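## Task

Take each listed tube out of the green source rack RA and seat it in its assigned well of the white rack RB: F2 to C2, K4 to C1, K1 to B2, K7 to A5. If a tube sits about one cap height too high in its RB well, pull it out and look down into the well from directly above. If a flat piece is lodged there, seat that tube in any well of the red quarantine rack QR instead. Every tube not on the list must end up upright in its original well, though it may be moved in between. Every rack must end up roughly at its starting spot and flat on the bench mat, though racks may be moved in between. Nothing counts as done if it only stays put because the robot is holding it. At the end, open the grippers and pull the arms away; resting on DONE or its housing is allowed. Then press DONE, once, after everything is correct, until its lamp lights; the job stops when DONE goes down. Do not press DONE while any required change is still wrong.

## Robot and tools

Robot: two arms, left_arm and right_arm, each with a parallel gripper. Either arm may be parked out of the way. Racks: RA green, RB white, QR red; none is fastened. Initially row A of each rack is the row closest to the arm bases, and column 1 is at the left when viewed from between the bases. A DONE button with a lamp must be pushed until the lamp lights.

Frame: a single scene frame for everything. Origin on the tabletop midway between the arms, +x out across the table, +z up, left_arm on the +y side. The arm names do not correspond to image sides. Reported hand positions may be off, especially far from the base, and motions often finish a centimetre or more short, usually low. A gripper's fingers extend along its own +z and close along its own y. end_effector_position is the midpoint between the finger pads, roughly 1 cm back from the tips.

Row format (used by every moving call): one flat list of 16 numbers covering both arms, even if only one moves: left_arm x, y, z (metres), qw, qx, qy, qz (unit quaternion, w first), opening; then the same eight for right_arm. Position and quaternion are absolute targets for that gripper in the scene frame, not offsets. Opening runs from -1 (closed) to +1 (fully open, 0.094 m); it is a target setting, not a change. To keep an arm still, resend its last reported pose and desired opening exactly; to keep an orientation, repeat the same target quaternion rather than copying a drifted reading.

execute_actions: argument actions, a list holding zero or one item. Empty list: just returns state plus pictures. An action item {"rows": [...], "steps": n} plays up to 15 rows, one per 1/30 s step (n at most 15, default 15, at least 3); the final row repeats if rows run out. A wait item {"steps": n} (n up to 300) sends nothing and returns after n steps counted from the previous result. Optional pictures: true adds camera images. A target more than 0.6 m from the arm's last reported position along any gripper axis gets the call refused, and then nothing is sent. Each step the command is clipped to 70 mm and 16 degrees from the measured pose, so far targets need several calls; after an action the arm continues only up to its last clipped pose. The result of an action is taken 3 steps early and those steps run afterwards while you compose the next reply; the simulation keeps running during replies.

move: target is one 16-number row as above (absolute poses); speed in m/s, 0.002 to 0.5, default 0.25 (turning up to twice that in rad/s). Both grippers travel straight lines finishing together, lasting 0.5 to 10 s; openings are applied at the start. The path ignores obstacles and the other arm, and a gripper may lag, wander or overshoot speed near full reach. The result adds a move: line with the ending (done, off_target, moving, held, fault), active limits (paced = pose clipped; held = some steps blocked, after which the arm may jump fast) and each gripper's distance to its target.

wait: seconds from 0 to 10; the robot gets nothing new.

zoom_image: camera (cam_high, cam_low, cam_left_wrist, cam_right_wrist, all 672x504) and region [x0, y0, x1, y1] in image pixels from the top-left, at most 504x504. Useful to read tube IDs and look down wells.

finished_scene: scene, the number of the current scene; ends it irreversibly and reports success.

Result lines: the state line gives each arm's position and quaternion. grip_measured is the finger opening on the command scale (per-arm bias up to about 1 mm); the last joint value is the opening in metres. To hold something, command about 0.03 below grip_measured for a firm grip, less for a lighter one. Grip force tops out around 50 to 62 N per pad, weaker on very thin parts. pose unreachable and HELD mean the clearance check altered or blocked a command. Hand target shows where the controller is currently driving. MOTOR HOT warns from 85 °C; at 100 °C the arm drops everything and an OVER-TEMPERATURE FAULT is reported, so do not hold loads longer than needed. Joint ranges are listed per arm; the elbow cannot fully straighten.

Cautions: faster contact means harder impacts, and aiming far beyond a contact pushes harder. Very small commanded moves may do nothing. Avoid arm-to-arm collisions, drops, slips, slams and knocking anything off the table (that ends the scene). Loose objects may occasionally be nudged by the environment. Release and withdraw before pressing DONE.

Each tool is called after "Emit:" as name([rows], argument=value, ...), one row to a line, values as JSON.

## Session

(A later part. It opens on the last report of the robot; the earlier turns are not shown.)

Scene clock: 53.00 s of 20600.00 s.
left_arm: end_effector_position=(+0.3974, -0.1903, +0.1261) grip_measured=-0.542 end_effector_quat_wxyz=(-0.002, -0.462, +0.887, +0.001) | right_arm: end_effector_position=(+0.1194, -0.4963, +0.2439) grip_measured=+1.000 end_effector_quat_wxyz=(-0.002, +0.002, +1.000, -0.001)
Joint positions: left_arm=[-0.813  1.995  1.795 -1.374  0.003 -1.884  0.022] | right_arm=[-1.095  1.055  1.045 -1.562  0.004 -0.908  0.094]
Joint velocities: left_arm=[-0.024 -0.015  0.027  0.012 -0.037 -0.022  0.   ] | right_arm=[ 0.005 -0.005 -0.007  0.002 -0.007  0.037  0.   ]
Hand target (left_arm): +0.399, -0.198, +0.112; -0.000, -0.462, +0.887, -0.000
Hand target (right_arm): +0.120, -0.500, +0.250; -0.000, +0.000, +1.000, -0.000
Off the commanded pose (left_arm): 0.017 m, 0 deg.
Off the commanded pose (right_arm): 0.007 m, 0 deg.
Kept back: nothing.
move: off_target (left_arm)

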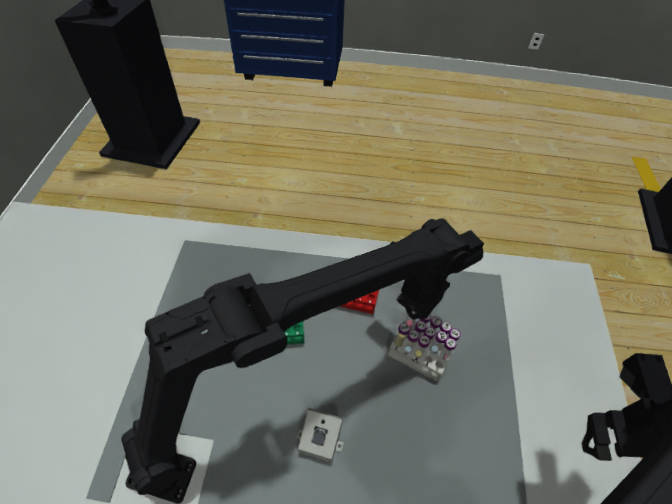

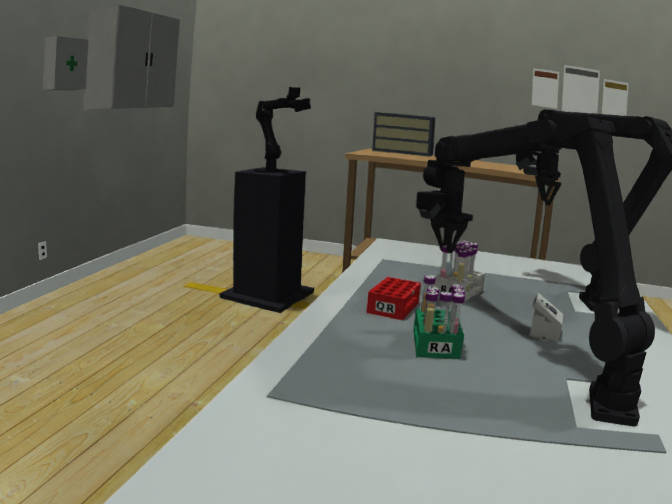

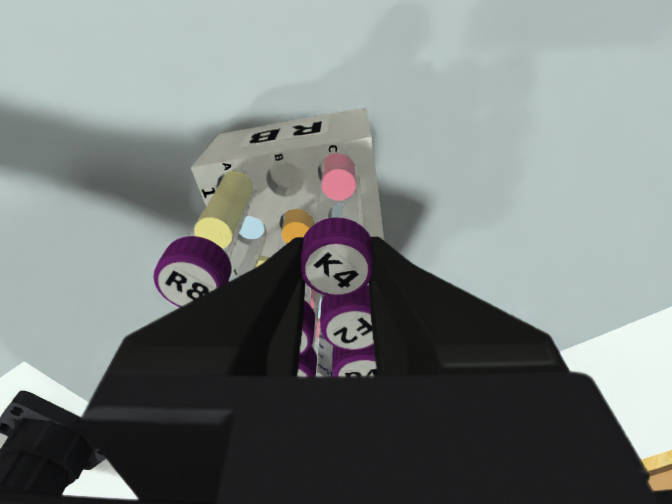

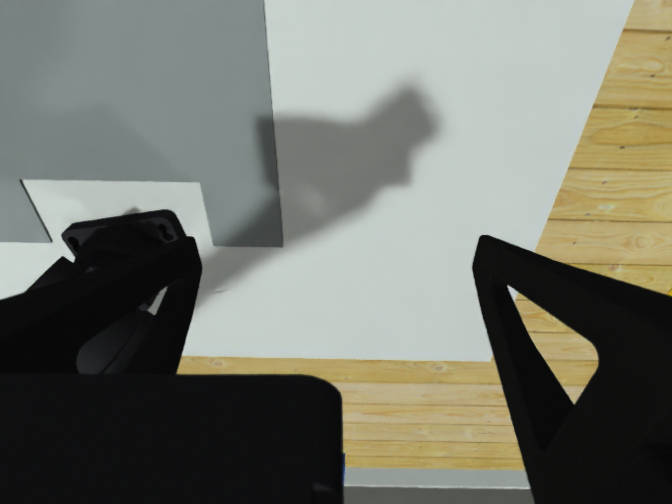

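Emit:
execute_actions([
  {"rows":[[0.400,-0.199,0.116,0,-0.462,0.887,0,-0.4,0.12,-0.5,0.25,0,0,1,0,1]],"steps":12},
])

Emit:
move(target=[0.402,-0.201,0.19,0,-0.462,0.887,0,-0.4,0.12,-0.5,0.25,0,0,1,0,1], speed=0.1)

Emit:
zoom_image(camera="cam_low", region=[400,200,520,310])

Emit:
move(target=[0.419,0.075,0.2,0,0,1,0,-0.3,0.12,-0.5,0.25,0,0,1,0,1])

Emit:
move(target=[0.419,0.075,0.148,0,0,1,0,-0.3,0.12,-0.5,0.25,0,0,1,0,1], speed=0.08)

Scene clock: 53.50 s of 20600.00 s.
left_arm: end_effector_position=(+0.3974, -0.1902, +0.1261) grip_measured=-0.402 end_effector_quat_wxyz=(-0.001, -0.462, +0.887, +0.001) | right_arm: end_effector_position=(+0.1194, -0.4963, +0.2439) grip_measured=+1.000 end_effector_quat_wxyz=(-0.002, +0.002, +1.000, -0.001)
Joint positions: left_arm=[-0.813  1.995  1.795 -1.374  0.002 -1.884  0.028] | right_arm=[-1.095  1.055  1.045 -1.562  0.004 -0.908  0.094]
Joint velocities: left_arm=[ 0.005 -0.005 -0.007 -0.022 -0.081  0.022 -0.   ] | right_arm=[ 0.005 -0.005  0.007 -0.027 -0.007 -0.037  0.   ]
Steps of this call (steps 1 to 6: nothing new was sent; steps 7 to 15: the first 9 steps of this action). Readings (end_effector_position):
7: left_arm (+0.3974, -0.1903, +0.1261) | right_arm (+0.1194, -0.4963, +0.2439)
8: left_arm (+0.3974, -0.1903, +0.1261) | right_arm (+0.1194, -0.4963, +0.2439)
10: left_arm (+0.3974, -0.1902, +0.1261) | right_arm (+0.1194, -0.4963, +0.2439)
14: left_arm (+0.3974, -0.1902, +0.1261) | right_arm (+0.1194, -0.4963, +0.2439)
15: the state above

Scene clock: 54.73 s of 20600.00 s.
left_arm: end_effector_position=(+0.3997, -0.1933, +0.1797) grip_measured=-0.402 end_effector_quat_wxyz=(-0.003, -0.462, +0.887, +0.008) | right_arm: end_effector_position=(+0.1194, -0.4963, +0.2439) grip_measured=+1.000 end_effector_quat_wxyz=(-0.002, +0.002, +1.000, -0.001)
Joint positions: left_arm=[-0.813  1.995  1.937 -1.528  0.002 -1.884  0.028] | right_arm=[-1.095  1.055  1.045 -1.562  0.004 -0.908  0.094]
Joint velocities: left_arm=[-0.015  0.005  0.012 -0.012 -0.022  0.081  0.001] | right_arm=[-0.005 -0.005  0.012  0.007  0.037 -0.037  0.   ]
Hand target (left_arm): +0.402, -0.201, +0.190; -0.000, -0.462, +0.887, -0.000
Hand target (right_arm): +0.120, -0.500, +0.250; -0.000, +0.000, +1.000, -0.000
Off your previous action's commanded pose (left_arm): 0.014 m, 0 deg at its last step (step 3 of this call).
Off your previous action's commanded pose (right_arm): 0.007 m, 0 deg at its last step (step 3 of this call).
Off the commanded pose (left_arm): 0.013 m, 1 deg.
Off the commanded pose (right_arm): 0.007 m, 0 deg.
Kept back: nothing.
move: off_target (left_arm)

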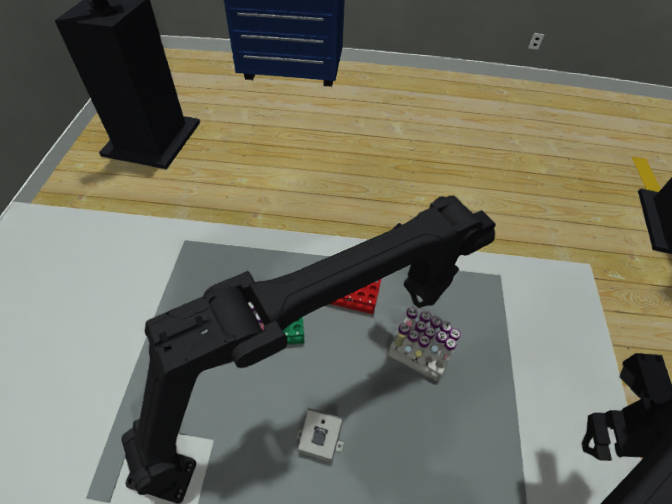

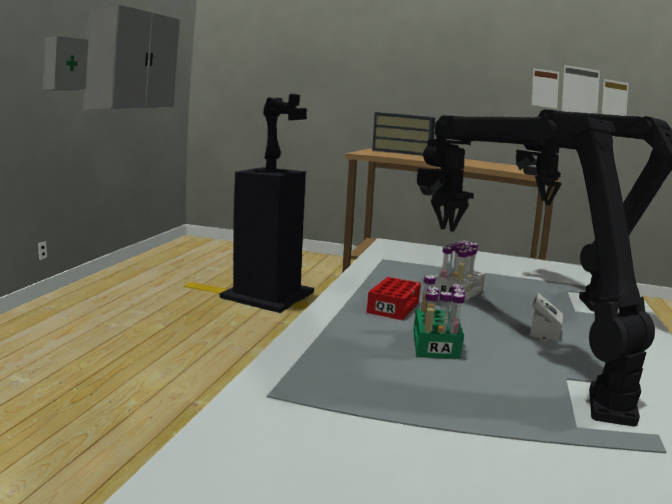

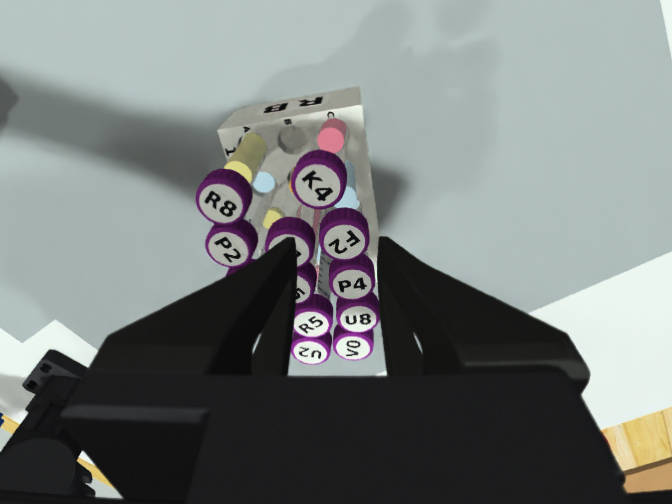

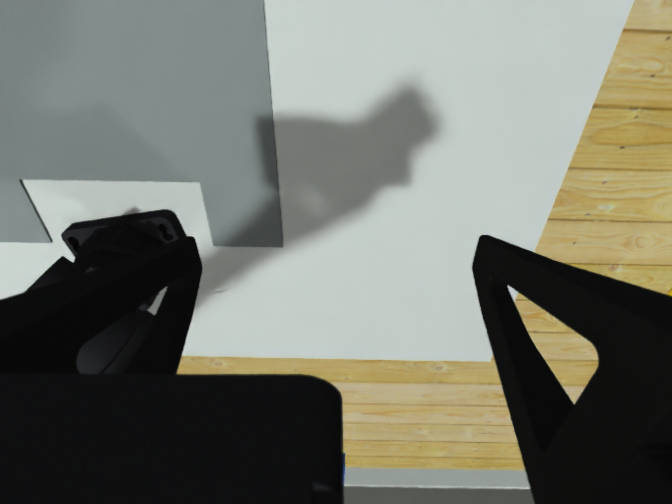

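Region (400, 200, 520, 310) of cam_low's 672x504 image, scaled by 4.200, with more detail than that image has; it fills the top 462 rows of this view, and the rest is white.

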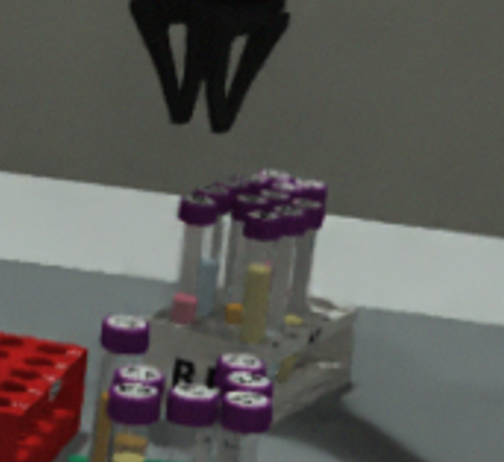

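Scene clock: 57.30 s of 20600.00 s.
left_arm: end_effector_position=(+0.4194, +0.0767, +0.1886) grip_measured=-0.302 end_effector_quat_wxyz=(-0.016, -0.005, +1.000, +0.012) | right_arm: end_effector_position=(+0.1194, -0.4963, +0.2439) grip_measured=+1.000 end_effector_quat_wxyz=(-0.002, +0.002, +1.000, -0.001)
Joint positions: left_arm=[-0.408  1.559  1.36  -1.412 -0.004 -0.53   0.033] | right_arm=[-1.095  1.055  1.045 -1.562  0.004 -0.908  0.094]
Joint velocities: left_arm=[-0.005 -0.015 -0.007 -0.007 -0.022 -0.022  0.   ] | right_arm=[-0.024 -0.005  0.007  0.012 -0.037  0.007  0.   ]
Hand target (left_arm): +0.422, +0.075, +0.200; +0.003, -0.000, +1.000, -0.001
Hand target (right_arm): +0.120, -0.500, +0.250; -0.000, +0.000, +1.000, -0.000
Off the commanded pose (left_arm): 0.012 m, 2 deg.
Off the commanded pose (right_arm): 0.007 m, 0 deg.
Kept back: nothing.
move: off_target (left_arm)

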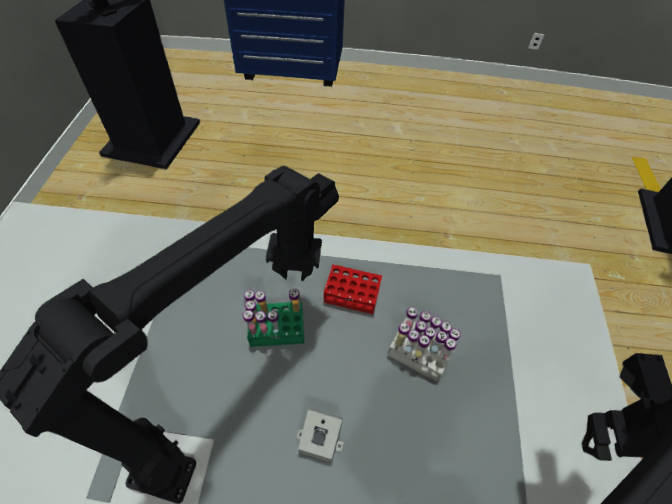

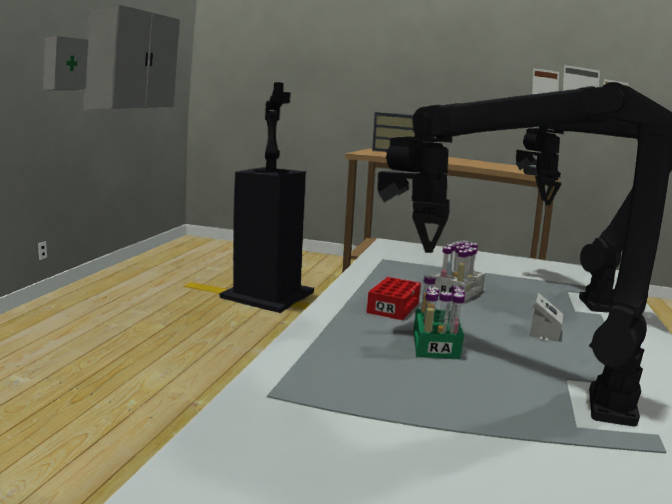

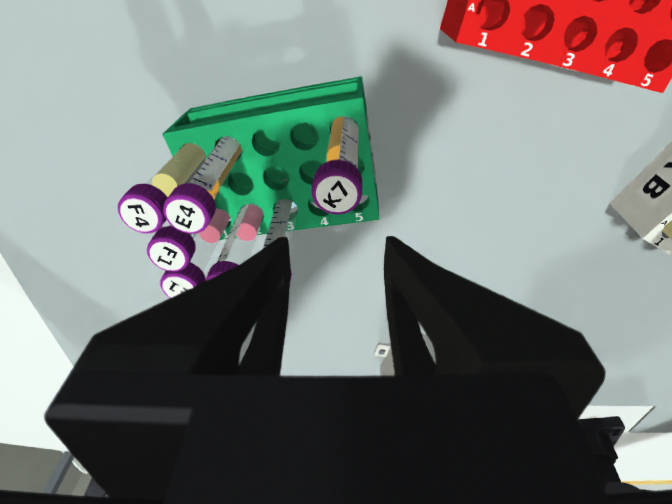

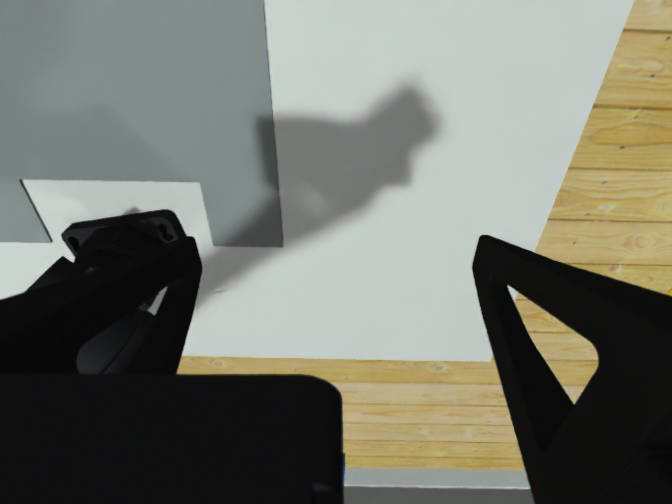

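Scene clock: 58.13 s of 20600.00 s.
left_arm: end_effector_position=(+0.4137, +0.0797, +0.1469) grip_measured=-0.302 end_effector_quat_wxyz=(-0.009, -0.005, +1.000, +0.007) | right_arm: end_effector_position=(+0.1194, -0.4963, +0.2439) grip_measured=+1.000 end_effector_quat_wxyz=(-0.002, +0.002, +1.000, -0.001)
Joint positions: left_arm=[-0.408  1.559  1.247 -1.281 -0.003 -0.529  0.033] | right_arm=[-1.095  1.055  1.045 -1.562  0.004 -0.908  0.094]
Joint velocities: left_arm=[ 0.005 -0.005 -0.017  0.012 -0.022 -0.007  0.   ] | right_arm=[-0.005 -0.015 -0.002 -0.007 -0.081 -0.022  0.   ]
Hand target (left_arm): +0.418, +0.075, +0.148; -0.000, +0.000, +1.000, +0.000
Hand target (right_arm): +0.120, -0.500, +0.250; -0.000, +0.000, +1.000, -0.000
Off the commanded pose (left_arm): 0.007 m, 1 deg.
Off the commanded pose (right_arm): 0.007 m, 0 deg.
Kept back: nothing.
move: done

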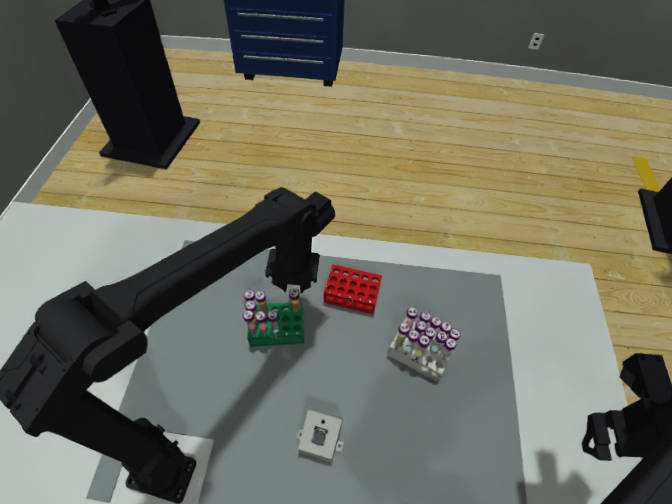

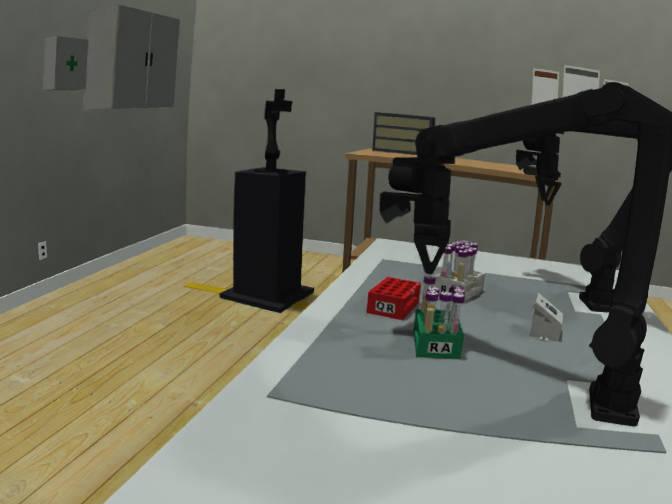

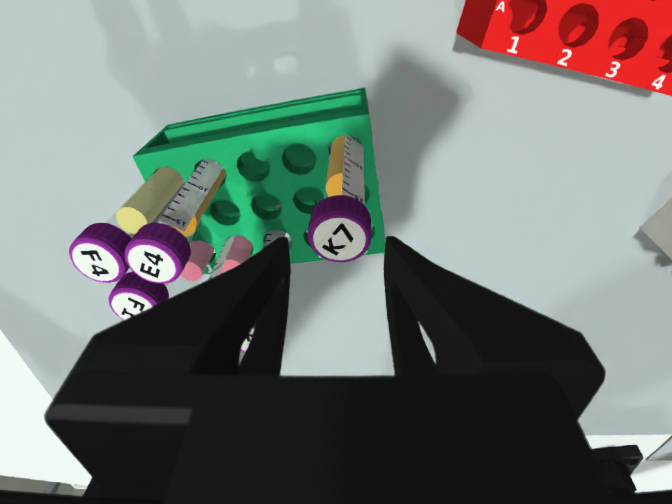

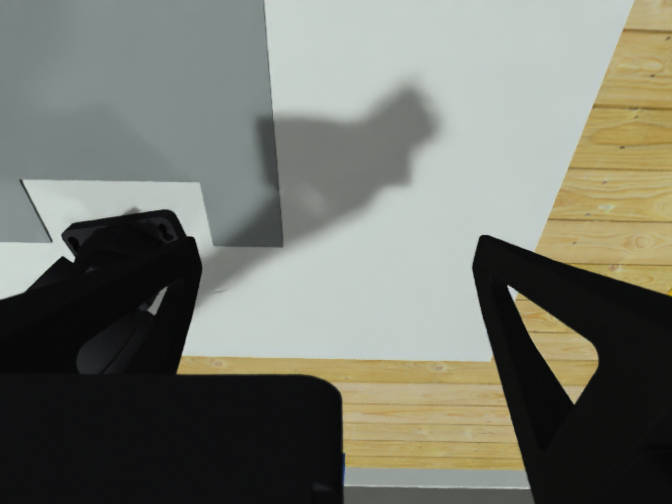

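Emit:
move(target=[0.419,0.074,0.117,0,0,1,0,-0.3,0.12,-0.5,0.25,0,0,1,0,1], speed=0.05)

Emit:
execute_actions([
  {"rows":[[0.419,0.074,0.117,0,0,1,0,-0.58,0.12,-0.5,0.25,0,0,1,0,1]],"steps":15},
], pictures=true)

Scene clock: 59.37 s of 20600.00 s.
left_arm: end_effector_position=(+0.4148, +0.0790, +0.1246) grip_measured=-0.302 end_effector_quat_wxyz=(+0.000, -0.005, +1.000, +0.002) | right_arm: end_effector_position=(+0.1194, -0.4963, +0.2439) grip_measured=+1.000 end_effector_quat_wxyz=(-0.002, +0.002, +1.000, -0.001)
Joint positions: left_arm=[-0.408  1.569  1.197 -1.2   -0.003 -0.529  0.033] | right_arm=[-1.095  1.055  1.045 -1.562  0.004 -0.908  0.094]
Joint velocities: left_arm=[ 0.005 -0.005  0.002  0.022 -0.022  0.037 -0.002] | right_arm=[-0.005 -0.005 -0.017 -0.012 -0.022  0.037  0.   ]
Hand target (left_arm): +0.418, +0.074, +0.117; +0.000, +0.000, +1.000, +0.000
Hand target (right_arm): +0.120, -0.500, +0.250; -0.000, +0.000, +1.000, -0.000
Off the commanded pose (left_arm): 0.010 m, 1 deg.
Off the commanded pose (right_arm): 0.007 m, 0 deg.
Kept back: nothing.
move: done

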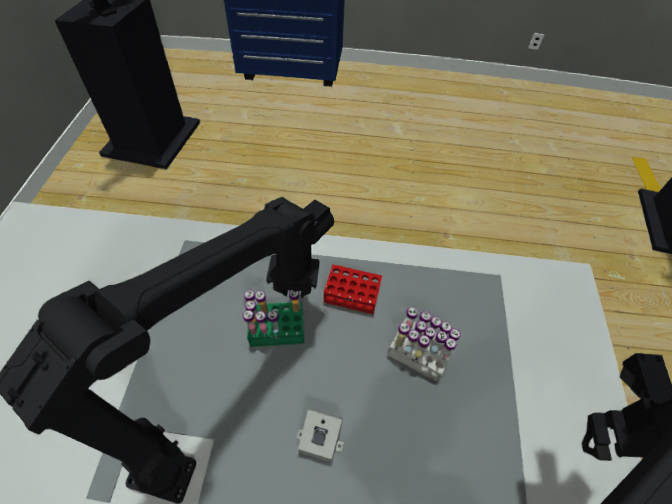

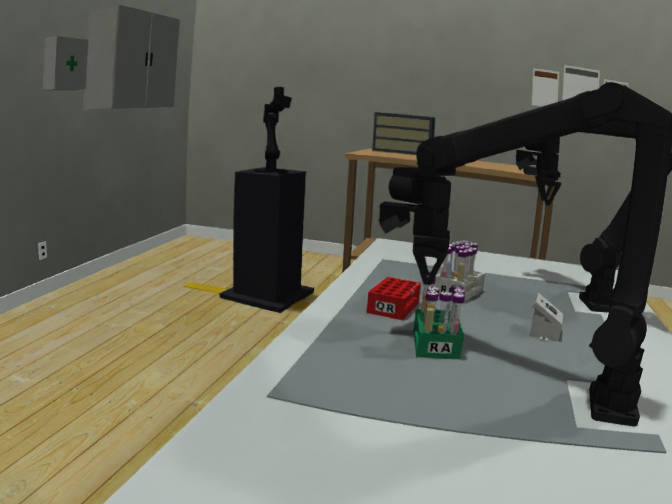

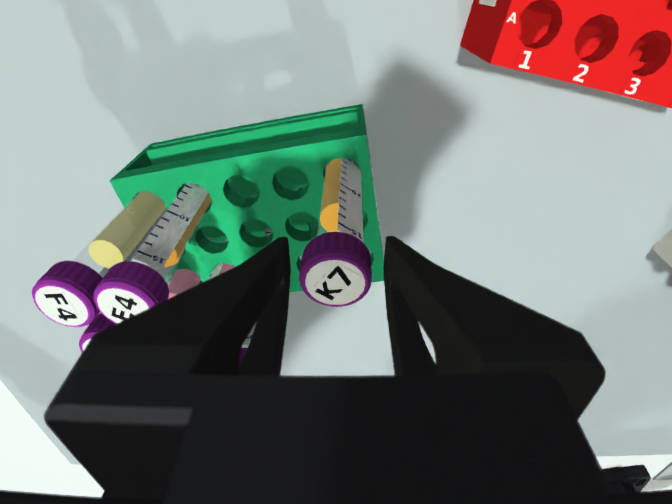

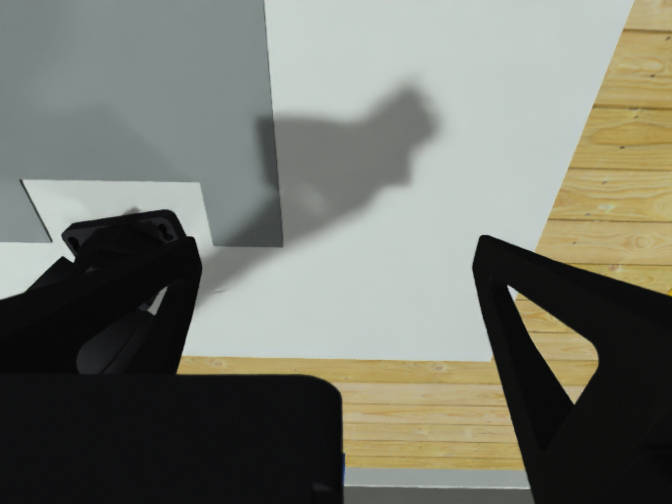

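Scene clock: 59.77 s of 20600.00 s.
left_arm: end_effector_position=(+0.4148, +0.0789, +0.1246) grip_measured=-0.545 end_effector_quat_wxyz=(+0.000, -0.005, +1.000, +0.001) | right_arm: end_effector_position=(+0.1194, -0.4963, +0.2439) grip_measured=+1.000 end_effector_quat_wxyz=(-0.002, +0.002, +1.000, -0.001)
Joint positions: left_arm=[-0.408  1.569  1.197 -1.2   -0.002 -0.529  0.021] | right_arm=[-1.095  1.055  1.045 -1.562  0.004 -0.908  0.094]
Joint velocities: left_arm=[-0.005 -0.005 -0.012  0.002  0.022 -0.051  0.   ] | right_arm=[ 0.005  0.005 -0.007  0.012  0.007 -0.022  0.   ]
Steps of this call (steps 1 to 12: the first 12 steps of this action). Readings (end_effector_position):
1: left_arm (+0.4148, +0.0790, +0.1246) | right_arm (+0.1194, -0.4963, +0.2439)
2: left_arm (+0.4148, +0.0789, +0.1246) | right_arm (+0.1194, -0.4963, +0.2439)
4: left_arm (+0.4148, +0.0789, +0.1246) | right_arm (+0.1194, -0.4963, +0.2439)
8: left_arm (+0.4148, +0.0789, +0.1246) | right_arm (+0.1194, -0.4963, +0.2439)
12: the state above

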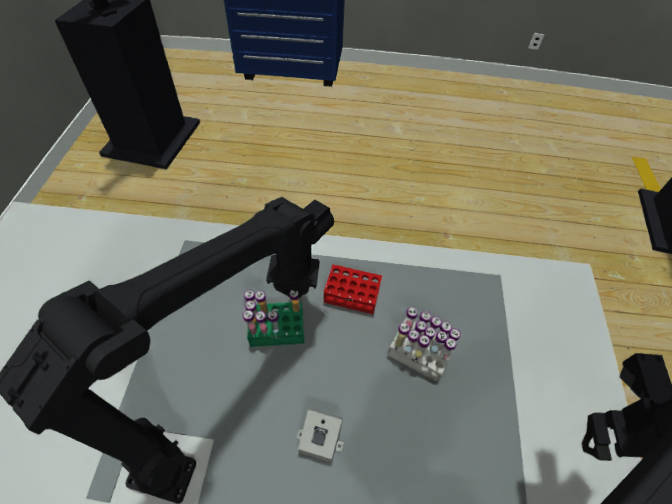

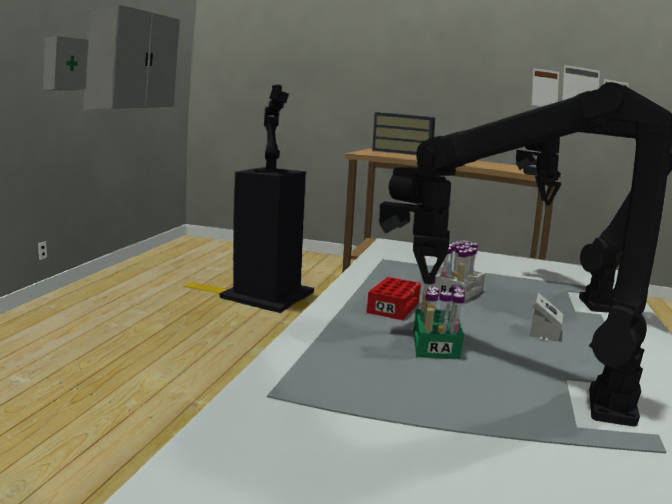

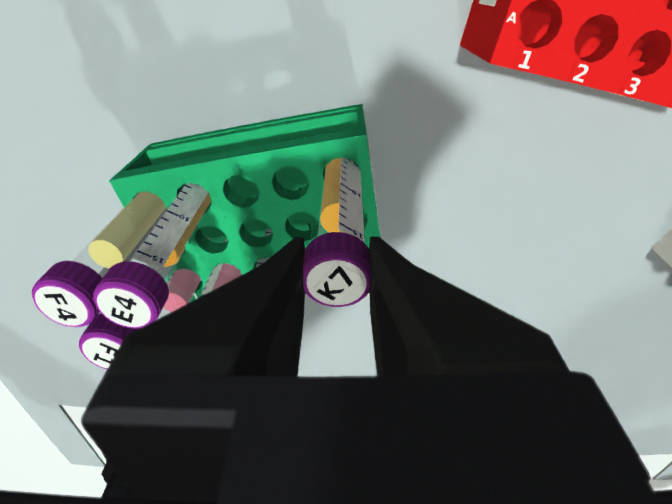

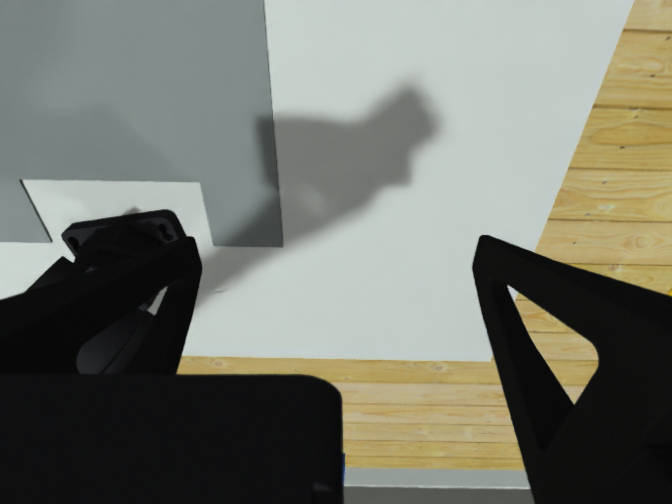

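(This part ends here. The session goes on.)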